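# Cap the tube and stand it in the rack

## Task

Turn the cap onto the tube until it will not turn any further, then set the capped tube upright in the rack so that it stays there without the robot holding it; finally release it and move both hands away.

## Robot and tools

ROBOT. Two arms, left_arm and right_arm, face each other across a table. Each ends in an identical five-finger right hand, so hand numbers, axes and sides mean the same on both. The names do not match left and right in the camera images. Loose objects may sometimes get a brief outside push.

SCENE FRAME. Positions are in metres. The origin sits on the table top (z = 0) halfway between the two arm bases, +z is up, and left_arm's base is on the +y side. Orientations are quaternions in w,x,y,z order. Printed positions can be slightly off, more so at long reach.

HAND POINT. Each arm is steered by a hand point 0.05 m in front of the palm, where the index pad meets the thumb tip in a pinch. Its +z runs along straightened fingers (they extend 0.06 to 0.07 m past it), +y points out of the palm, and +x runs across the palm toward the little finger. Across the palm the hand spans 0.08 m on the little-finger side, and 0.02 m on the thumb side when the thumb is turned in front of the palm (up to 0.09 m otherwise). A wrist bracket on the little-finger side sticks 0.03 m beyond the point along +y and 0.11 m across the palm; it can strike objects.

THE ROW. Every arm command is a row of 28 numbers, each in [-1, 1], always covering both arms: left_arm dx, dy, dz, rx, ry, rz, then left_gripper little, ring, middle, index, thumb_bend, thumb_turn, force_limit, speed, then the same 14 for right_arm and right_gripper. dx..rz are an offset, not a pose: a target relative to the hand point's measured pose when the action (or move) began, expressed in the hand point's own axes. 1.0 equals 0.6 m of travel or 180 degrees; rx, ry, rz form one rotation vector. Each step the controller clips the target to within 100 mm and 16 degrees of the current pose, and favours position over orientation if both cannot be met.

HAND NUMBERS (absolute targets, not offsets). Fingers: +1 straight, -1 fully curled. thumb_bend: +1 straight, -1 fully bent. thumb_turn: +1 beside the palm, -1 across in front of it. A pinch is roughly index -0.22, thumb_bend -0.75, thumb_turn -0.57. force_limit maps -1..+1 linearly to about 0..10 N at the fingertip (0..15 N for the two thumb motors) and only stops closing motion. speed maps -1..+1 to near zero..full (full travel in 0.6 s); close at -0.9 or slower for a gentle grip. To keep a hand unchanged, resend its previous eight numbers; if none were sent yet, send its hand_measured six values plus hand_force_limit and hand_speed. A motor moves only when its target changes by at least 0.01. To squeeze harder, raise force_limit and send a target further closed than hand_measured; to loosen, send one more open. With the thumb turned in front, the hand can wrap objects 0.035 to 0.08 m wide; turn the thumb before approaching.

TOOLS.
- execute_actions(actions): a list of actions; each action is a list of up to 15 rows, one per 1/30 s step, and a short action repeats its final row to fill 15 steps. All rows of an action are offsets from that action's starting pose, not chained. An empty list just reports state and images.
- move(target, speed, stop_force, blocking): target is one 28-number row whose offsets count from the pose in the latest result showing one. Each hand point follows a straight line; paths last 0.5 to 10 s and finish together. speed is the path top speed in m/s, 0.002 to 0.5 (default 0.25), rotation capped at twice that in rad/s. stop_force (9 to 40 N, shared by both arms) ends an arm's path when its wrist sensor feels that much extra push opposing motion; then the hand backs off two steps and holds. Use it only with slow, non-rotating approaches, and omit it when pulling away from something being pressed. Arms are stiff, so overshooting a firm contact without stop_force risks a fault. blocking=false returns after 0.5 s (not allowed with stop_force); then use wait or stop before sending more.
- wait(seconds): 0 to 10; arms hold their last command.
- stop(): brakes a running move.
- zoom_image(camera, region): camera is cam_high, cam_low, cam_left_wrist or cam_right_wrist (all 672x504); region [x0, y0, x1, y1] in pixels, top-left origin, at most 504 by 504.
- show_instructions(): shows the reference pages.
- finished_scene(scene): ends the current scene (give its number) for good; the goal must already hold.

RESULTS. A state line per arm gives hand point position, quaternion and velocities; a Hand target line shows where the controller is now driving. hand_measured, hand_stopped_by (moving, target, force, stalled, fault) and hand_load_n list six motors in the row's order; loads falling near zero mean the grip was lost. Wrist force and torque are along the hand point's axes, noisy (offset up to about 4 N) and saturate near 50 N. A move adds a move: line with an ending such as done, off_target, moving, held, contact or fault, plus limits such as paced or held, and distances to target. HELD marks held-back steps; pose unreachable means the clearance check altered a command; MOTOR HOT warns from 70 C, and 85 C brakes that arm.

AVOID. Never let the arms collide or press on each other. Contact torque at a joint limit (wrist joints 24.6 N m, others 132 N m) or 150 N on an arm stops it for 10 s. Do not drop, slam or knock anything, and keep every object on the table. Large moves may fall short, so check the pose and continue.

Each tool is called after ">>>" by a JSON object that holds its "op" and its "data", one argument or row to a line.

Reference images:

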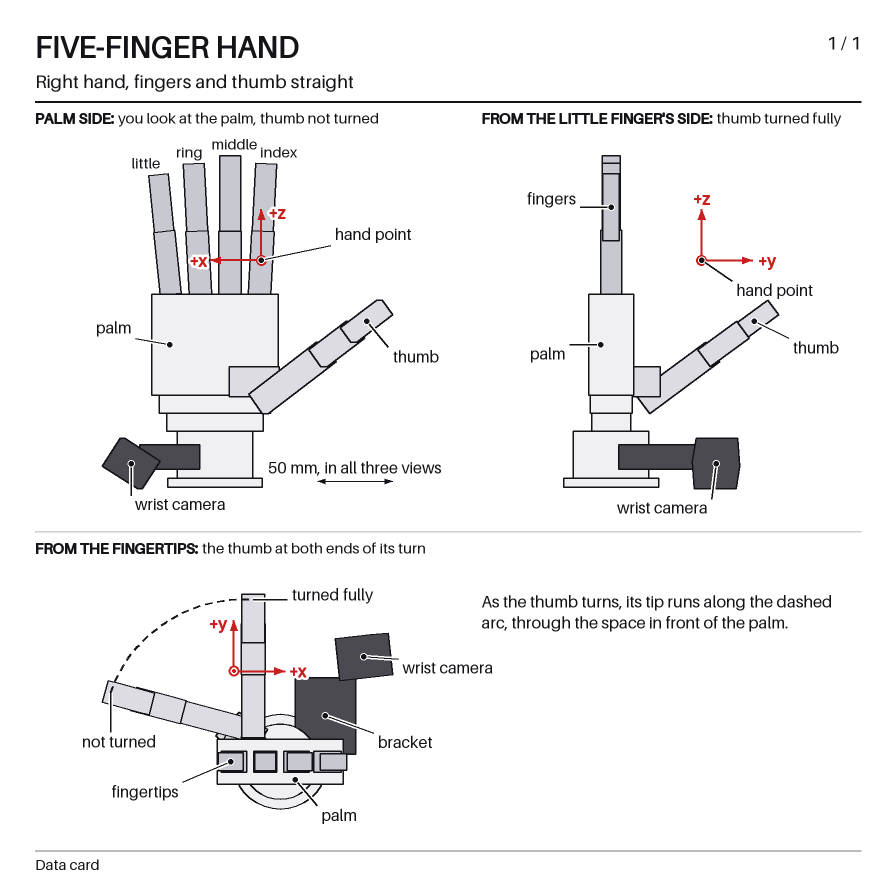

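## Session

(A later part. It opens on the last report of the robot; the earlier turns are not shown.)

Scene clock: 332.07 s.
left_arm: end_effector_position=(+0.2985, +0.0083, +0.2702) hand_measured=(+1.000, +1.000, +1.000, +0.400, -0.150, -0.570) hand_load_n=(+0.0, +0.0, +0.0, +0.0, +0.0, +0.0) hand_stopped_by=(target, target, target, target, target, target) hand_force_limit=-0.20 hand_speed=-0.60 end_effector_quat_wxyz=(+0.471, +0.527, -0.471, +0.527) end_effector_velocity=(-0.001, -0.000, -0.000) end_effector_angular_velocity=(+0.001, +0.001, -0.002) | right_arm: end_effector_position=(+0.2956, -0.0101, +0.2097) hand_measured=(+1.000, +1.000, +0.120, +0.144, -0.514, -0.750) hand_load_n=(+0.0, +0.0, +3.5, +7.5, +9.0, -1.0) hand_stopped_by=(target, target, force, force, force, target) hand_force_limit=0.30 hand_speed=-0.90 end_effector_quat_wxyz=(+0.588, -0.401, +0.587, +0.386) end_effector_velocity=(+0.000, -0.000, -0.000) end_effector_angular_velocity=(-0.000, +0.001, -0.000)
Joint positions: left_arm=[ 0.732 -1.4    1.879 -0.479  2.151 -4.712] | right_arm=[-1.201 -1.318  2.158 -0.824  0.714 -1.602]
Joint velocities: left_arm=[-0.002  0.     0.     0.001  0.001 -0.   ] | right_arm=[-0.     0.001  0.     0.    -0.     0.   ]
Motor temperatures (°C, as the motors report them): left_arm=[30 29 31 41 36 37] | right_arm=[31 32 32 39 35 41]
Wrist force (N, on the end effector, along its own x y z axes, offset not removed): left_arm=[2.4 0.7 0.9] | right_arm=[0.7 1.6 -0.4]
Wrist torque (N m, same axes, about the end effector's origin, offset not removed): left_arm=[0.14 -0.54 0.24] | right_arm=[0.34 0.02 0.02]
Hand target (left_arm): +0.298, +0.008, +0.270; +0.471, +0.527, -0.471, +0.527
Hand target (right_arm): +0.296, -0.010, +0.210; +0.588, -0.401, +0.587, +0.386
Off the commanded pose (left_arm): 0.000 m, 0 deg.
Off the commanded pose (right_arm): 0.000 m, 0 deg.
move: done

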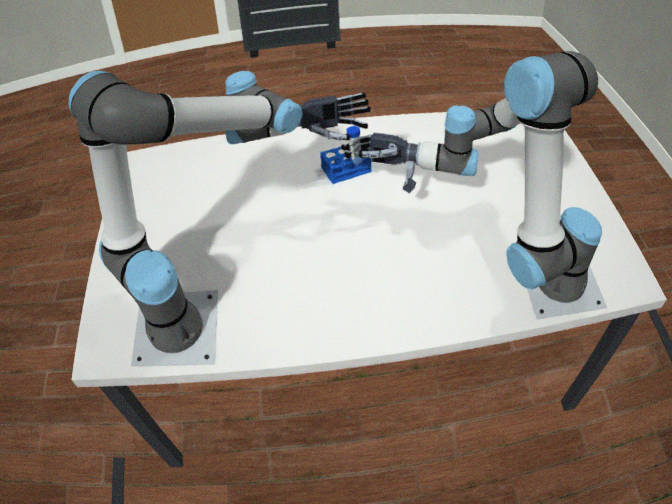

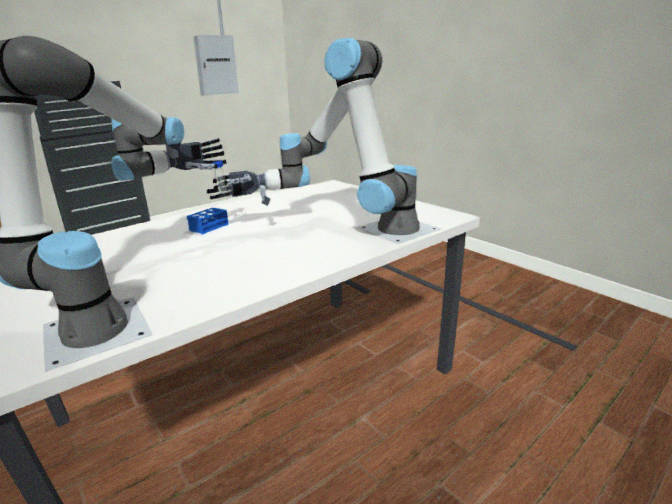

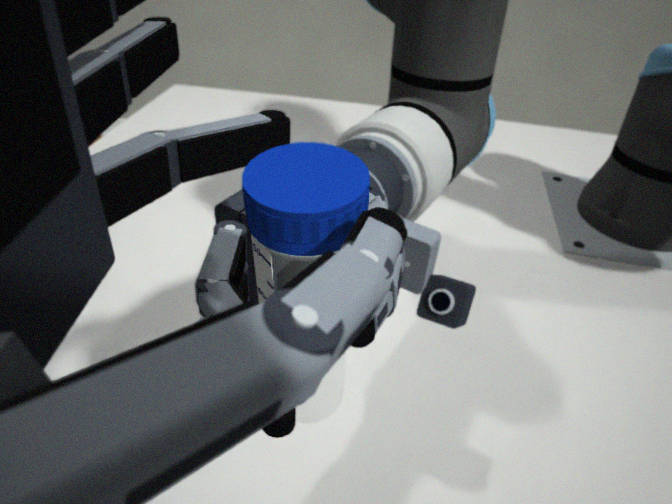

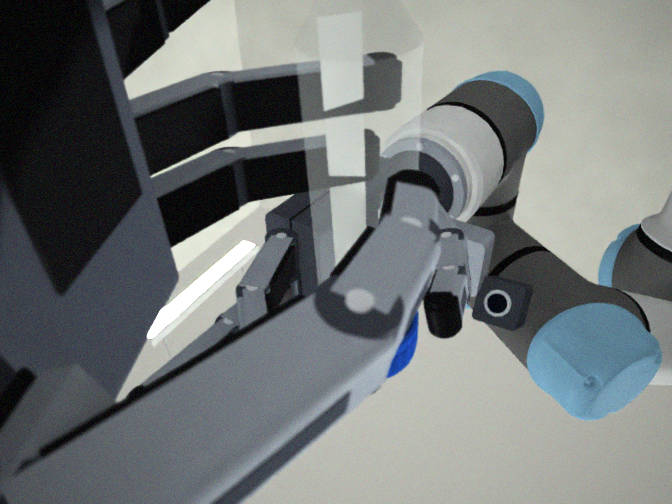

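>>> {"op": "move", "data": {
  "target": [0,0.0082,0.0103,0.25,0,0,1,1,1,0.4,-0.25,-0.57,-0.2,-0.6,0,0.0082,0.0103,0.25,0,0,1,1,-0.4,-0.4,-0.9,-0.75,0.6,-0.9]
}}

>>> {"op": "move", "data": {
  "target": [0,0,0,0,0,0,1,1,1,-0.3,-0.6,-0.57,-0.2,-0.85,0,0,0,0,0,0,1,1,-0.4,-0.4,-0.9,-0.75,0.6,-0.9]
}}

>>> {"op": "move", "data": {
  "target": [-0.0015,-0.013,-0.0015,-0.25,0,0,1,1,1,-0.3,-0.6,-0.57,-0.2,-0.85,0,-0.013,-0.0015,-0.25,0,0,1,1,-0.4,-0.4,-0.9,-0.75,0.6,-0.9],
  "speed": 0.2
}}

>>> {"op": "move", "data": {
  "target": [0,0.0082,0.0103,0.25,0,0,1,1,1,0.4,-0.22,-0.57,-0.2,0.6,0,0.0082,0.0103,0.25,0,0,1,1,-0.4,-0.4,-0.9,-0.75,0.6,-0.9]
}}

Scene clock: 341.97 s.
left_arm: end_effector_position=(+0.2944, +0.0020, +0.2701) hand_measured=(+1.000, +1.000, +1.000, +0.400, -0.250, -0.570) hand_load_n=(+0.0, +0.0, +0.0, +0.0, +0.0, +0.0) hand_stopped_by=(target, target, target, target, target, target) hand_force_limit=-0.20 hand_speed=-0.60 end_effector_quat_wxyz=(+0.234, +0.667, -0.234, +0.668) end_effector_velocity=(+0.000, -0.001, +0.001) end_effector_angular_velocity=(-0.003, -0.001, +0.013) | right_arm: end_effector_position=(+0.2935, -0.0023, +0.2096) hand_measured=(+1.000, +1.000, +0.102, +0.140, -0.512, -0.750) hand_load_n=(+0.0, +0.0, +7.5, +6.5, +12.5, +1.0) hand_stopped_by=(target, target, force, force, force, target) hand_force_limit=0.60 hand_speed=-0.90 end_effector_quat_wxyz=(+0.696, -0.146, +0.690, +0.133) end_effector_velocity=(+0.001, +0.000, +0.001) end_effector_angular_velocity=(+0.003, -0.000, -0.013)
Joint positions: left_arm=[ 0.182 -1.633  2.127 -0.496  0.817 -4.711] | right_arm=[-0.68  -1.339  2.201 -0.868  2.018 -1.594]
Joint velocities: left_arm=[-0.009  0.002 -0.002 -0.003 -0.022  0.001] | right_arm=[ 0.009  0.004 -0.007  0.001  0.022  0.002]
Motor temperatures (°C, as the motors report them): left_arm=[30 29 31 41 36 37] | right_arm=[31 32 32 39 35 41]
Wrist force (N, on the end effector, along its own x y z axes, offset not removed): left_arm=[2.2 2.1 -0.2] | right_arm=[0.5 -0.4 -0.7]
Wrist torque (N m, same axes, about the end effector's origin, offset not removed): left_arm=[0.41 -0.56 0.34] | right_arm=[0.07 -0.04 -0.04]
Hand target (left_arm): +0.294, +0.002, +0.270; +0.234, +0.667, -0.234, +0.668
Hand target (right_arm): +0.294, -0.002, +0.210; +0.697, -0.146, +0.690, +0.132
Off the commanded pose (left_arm): 0.000 m, 0 deg.
Off the commanded pose (right_arm): 0.000 m, 0 deg.
move: done

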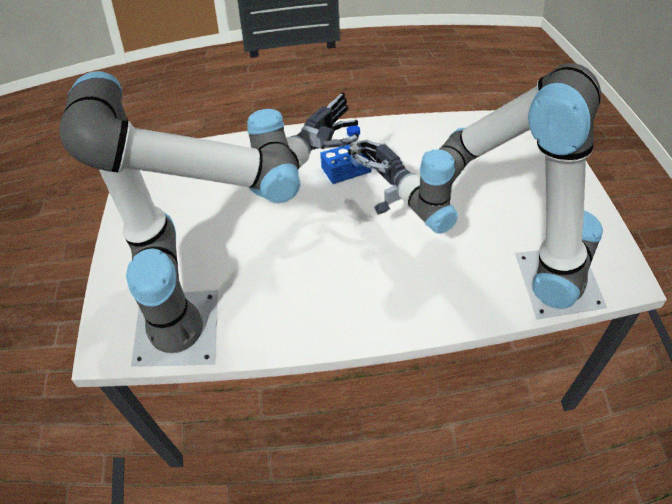

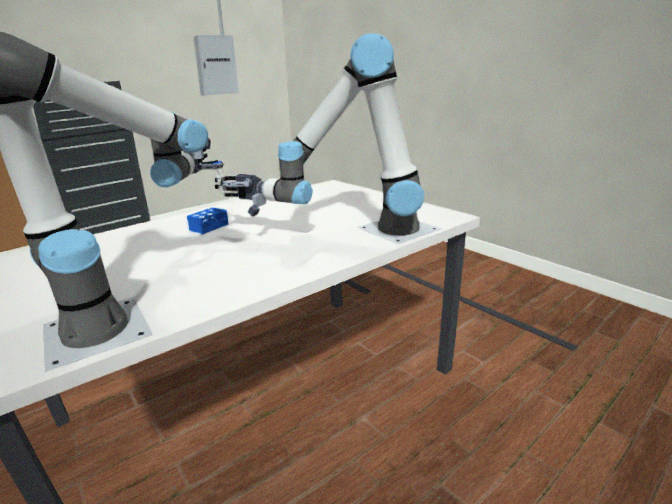

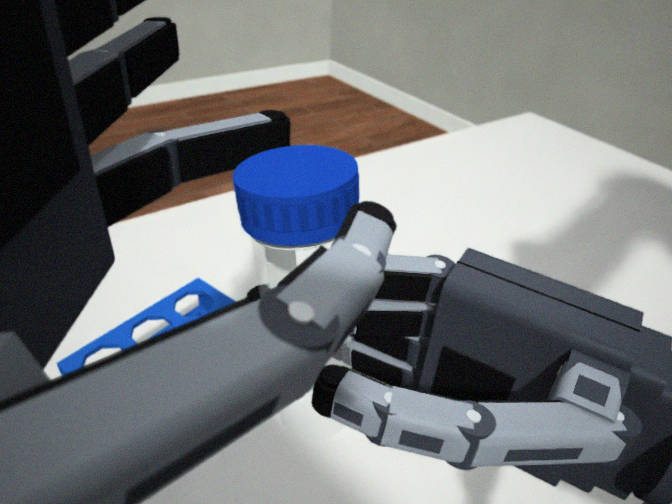

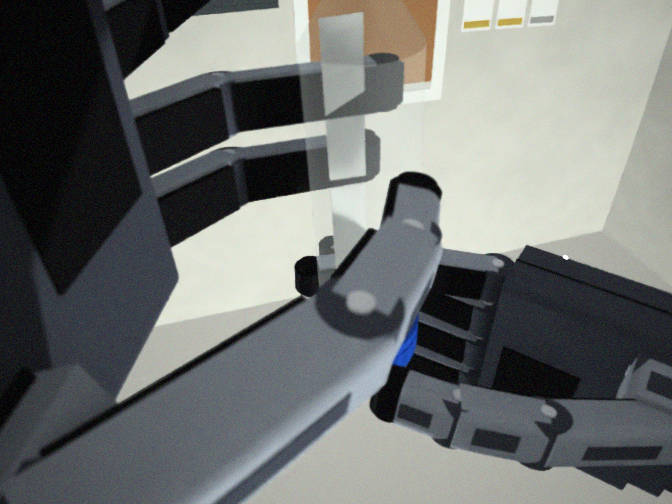

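Scene clock: 343.17 s.
left_arm: end_effector_position=(+0.2944, +0.0020, +0.2701) hand_measured=(+1.000, +1.000, +1.000, +0.194, -0.392, -0.570) hand_load_n=(+0.0, +0.0, +0.0, +6.5, +6.0, +0.5) hand_stopped_by=(target, target, target, force, force, target) hand_force_limit=-0.20 hand_speed=-0.85 end_effector_quat_wxyz=(+0.234, +0.667, -0.234, +0.668) end_effector_velocity=(-0.000, -0.000, -0.000) end_effector_angular_velocity=(+0.000, +0.000, -0.000) | right_arm: end_effector_position=(+0.2935, -0.0023, +0.2096) hand_measured=(+1.000, +1.000, +0.102, +0.140, -0.512, -0.750) hand_load_n=(+0.0, +0.0, +8.5, +5.0, +12.5, -0.5) hand_stopped_by=(target, target, force, force, force, target) hand_force_limit=0.60 hand_speed=-0.90 end_effector_quat_wxyz=(+0.696, -0.146, +0.690, +0.133) end_effector_velocity=(-0.001, +0.000, -0.000) end_effector_angular_velocity=(-0.000, +0.000, +0.001)
Joint positions: left_arm=[ 0.182 -1.633  2.127 -0.496  0.817 -4.711] | right_arm=[-0.68  -1.339  2.201 -0.868  2.018 -1.594]
Joint velocities: left_arm=[-0.  0.  0. -0.  0. -0.] | right_arm=[ 0.001  0.    -0.     0.    -0.    -0.   ]
Motor temperatures (°C, as the motors report them): left_arm=[30 29 31 41 36 37] | right_arm=[31 32 32 39 35 41]
Wrist force (N, on the end effector, along its own x y z axes, offset not removed): left_arm=[1.3 -1.1 1.8] | right_arm=[0.9 1.7 -0.8]
Wrist torque (N m, same axes, about the end effector's origin, offset not removed): left_arm=[-0.07 -0.43 0.11] | right_arm=[0.20 -0.09 -0.01]
Hand target (left_arm): +0.294, +0.002, +0.270; +0.234, +0.667, -0.234, +0.668
Hand target (right_arm): +0.294, -0.002, +0.210; +0.696, -0.146, +0.690, +0.133
Off the commanded pose (left_arm): 0.000 m, 0 deg.
Off the commanded pose (right_arm): 0.000 m, 0 deg.
move: done

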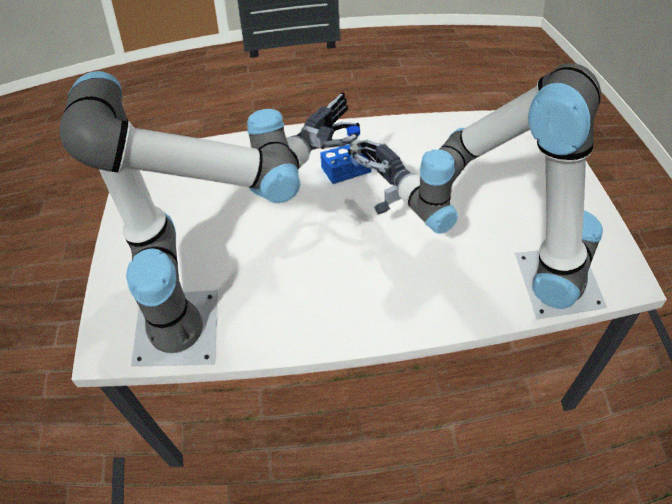

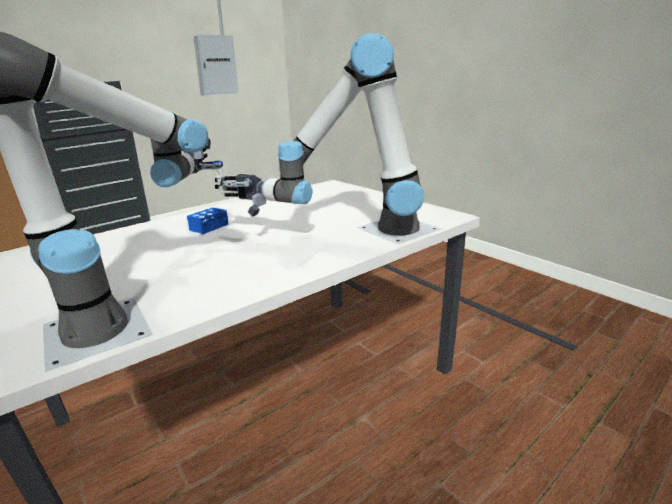

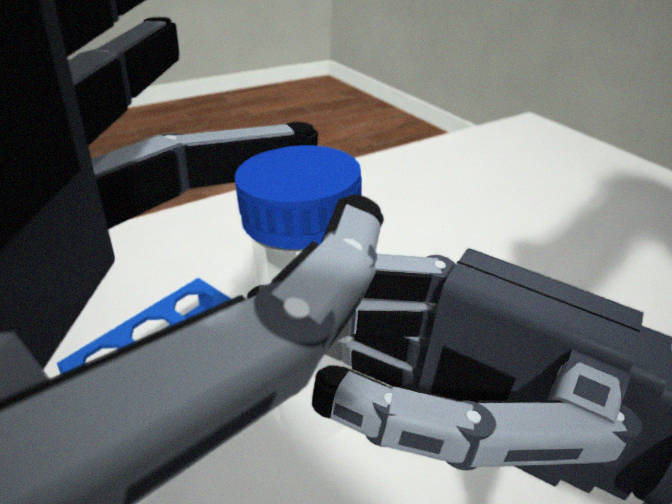

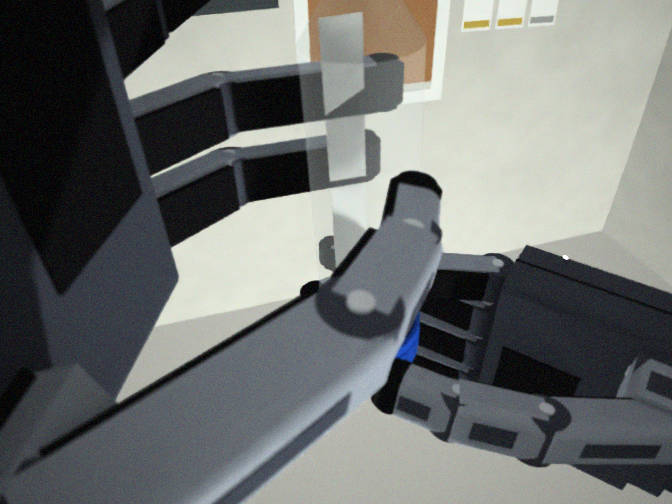

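Scene clock: 345.63 s.
left_arm: end_effector_position=(+0.2985, +0.0084, +0.2693) hand_measured=(+1.000, +1.000, +1.000, +0.194, -0.392, -0.570) hand_load_n=(+0.0, +0.0, +0.0, +6.0, +5.5, -0.5) hand_stopped_by=(target, target, target, force, force, target) hand_force_limit=-0.20 hand_speed=-0.85 end_effector_quat_wxyz=(+0.471, +0.527, -0.471, +0.527) end_effector_velocity=(+0.000, -0.000, +0.000) end_effector_angular_velocity=(+0.000, +0.000, -0.012) | right_arm: end_effector_position=(+0.2955, -0.0102, +0.2097) hand_measured=(+1.000, +1.000, +0.102, +0.140, -0.512, -0.750) hand_load_n=(+0.0, +0.0, +8.0, +5.0, +12.5, -0.5) hand_stopped_by=(target, target, force, force, force, target) hand_force_limit=0.60 hand_speed=-0.90 end_effector_quat_wxyz=(+0.588, -0.401, +0.586, +0.386) end_effector_velocity=(-0.000, +0.001, +0.000) end_effector_angular_velocity=(-0.001, -0.000, +0.012)
Joint positions: left_arm=[ 0.732 -1.399  1.88  -0.482  2.151 -4.712] | right_arm=[-1.201 -1.319  2.158 -0.824  0.713 -1.602]
Joint velocities: left_arm=[ 0.005  0.007 -0.009  0.003  0.017  0.   ] | right_arm=[-0.002  0.004 -0.007  0.005 -0.014 -0.002]
Motor temperatures (°C, as the motors report them): left_arm=[30 29 31 41 36 37] | right_arm=[31 32 32 39 35 41]
Wrist force (N, on the end effector, along its own x y z axes, offset not removed): left_arm=[1.0 1.3 0.6] | right_arm=[1.6 1.4 0.3]
Wrist torque (N m, same axes, about the end effector's origin, offset not removed): left_arm=[0.32 -0.39 0.20] | right_arm=[0.22 -0.28 0.13]
Hand target (left_arm): +0.298, +0.008, +0.269; +0.472, +0.527, -0.472, +0.527
Hand target (right_arm): +0.296, -0.010, +0.210; +0.588, -0.402, +0.586, +0.386
Off the commanded pose (left_arm): 0.000 m, 0 deg.
Off the commanded pose (right_arm): 0.000 m, 0 deg.
move: done

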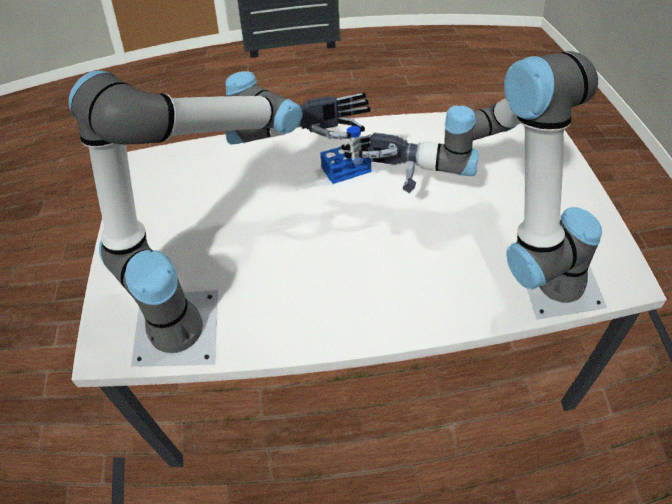

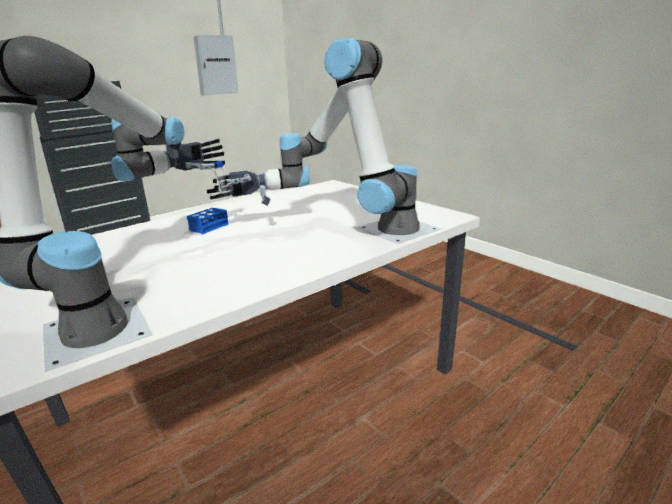

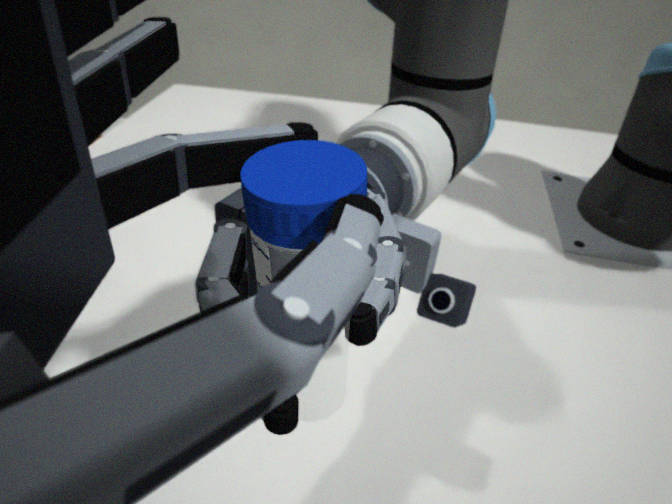

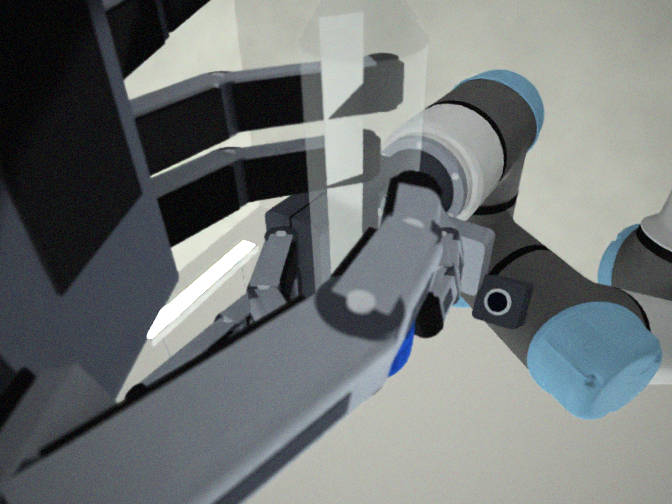

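Scene clock: 347.77 s.
left_arm: end_effector_position=(+0.2943, +0.0020, +0.2692) hand_measured=(+1.000, +1.000, +1.000, +0.400, -0.220, -0.570) hand_load_n=(+0.0, +0.0, +0.0, +0.0, +0.0, +0.0) hand_stopped_by=(target, target, target, target, target, target) hand_force_limit=-0.20 hand_speed=0.60 end_effector_quat_wxyz=(+0.234, +0.667, -0.234, +0.668) end_effector_velocity=(+0.001, +0.000, -0.000) end_effector_angular_velocity=(+0.000, -0.000, +0.015) | right_arm: end_effector_position=(+0.2934, -0.0024, +0.2096) hand_measured=(+1.000, +1.000, +0.102, +0.140, -0.512, -0.750) hand_load_n=(+0.0, +0.0, +7.5, +6.0, +12.0, +1.0) hand_stopped_by=(target, target, force, force, force, target) hand_force_limit=0.60 hand_speed=-0.90 end_effector_quat_wxyz=(+0.696, -0.146, +0.690, +0.133) end_effector_velocity=(+0.001, +0.000, +0.000) end_effector_angular_velocity=(+0.001, +0.001, -0.013)
Joint positions: left_arm=[ 0.181 -1.632  2.129 -0.498  0.817 -4.711] | right_arm=[-0.68  -1.339  2.201 -0.868  2.018 -1.594]
Joint velocities: left_arm=[-0.006  0.003 -0.002 -0.001 -0.022  0.001] | right_arm=[ 0.008  0.005 -0.007  0.002  0.022  0.001]
Motor temperatures (°C, as the motors report them): left_arm=[30 29 31 41 36 37] | right_arm=[31 32 32 39 35 41]
Wrist force (N, on the end effector, along its own x y z axes, offset not removed): left_arm=[2.5 1.2 1.2] | right_arm=[1.5 -0.4 -0.4]
Wrist torque (N m, same axes, about the end effector's origin, offset not removed): left_arm=[0.15 -0.59 0.30] | right_arm=[0.04 -0.11 -0.03]
Hand target (left_arm): +0.294, +0.002, +0.269; +0.234, +0.667, -0.234, +0.668
Hand target (right_arm): +0.293, -0.002, +0.210; +0.697, -0.146, +0.690, +0.132
Off the commanded pose (left_arm): 0.000 m, 0 deg.
Off the commanded pose (right_arm): 0.000 m, 0 deg.
move: done

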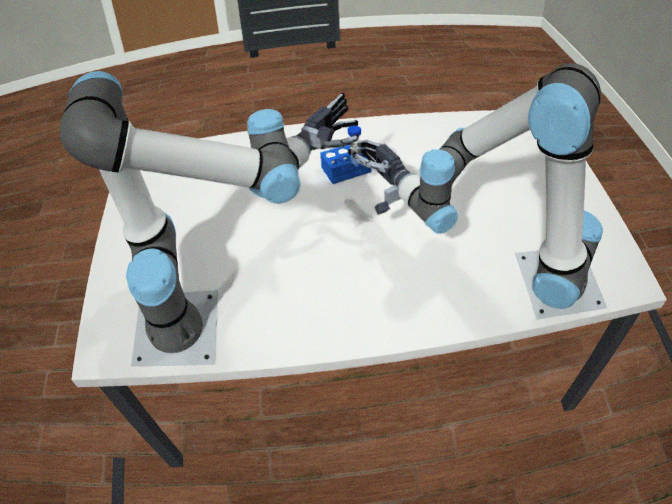

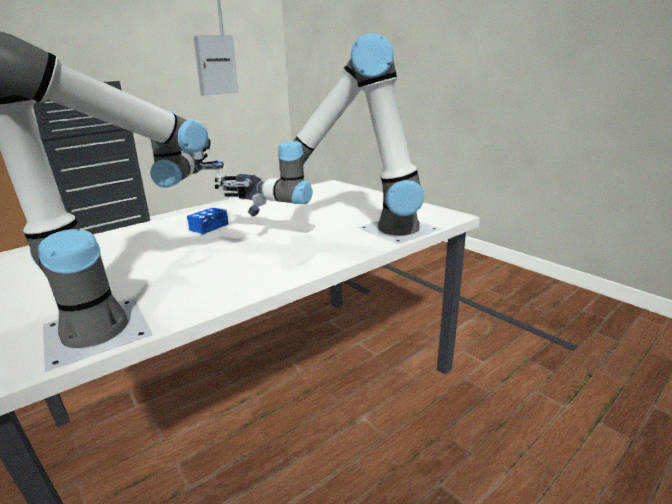

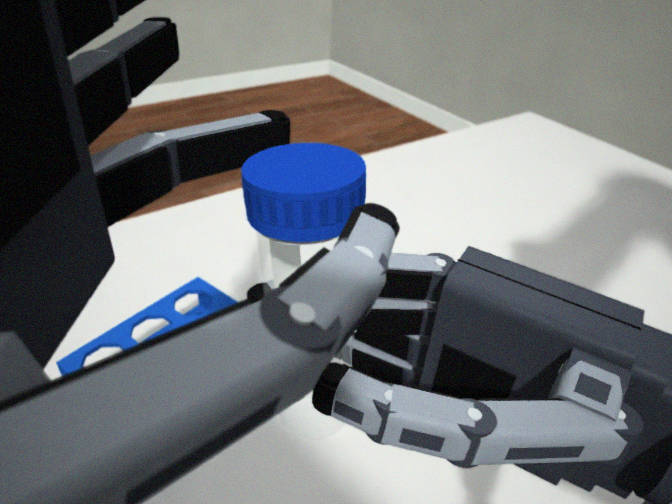

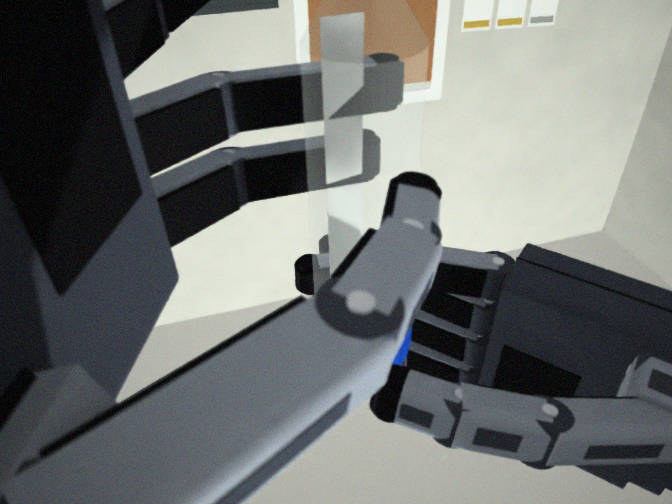

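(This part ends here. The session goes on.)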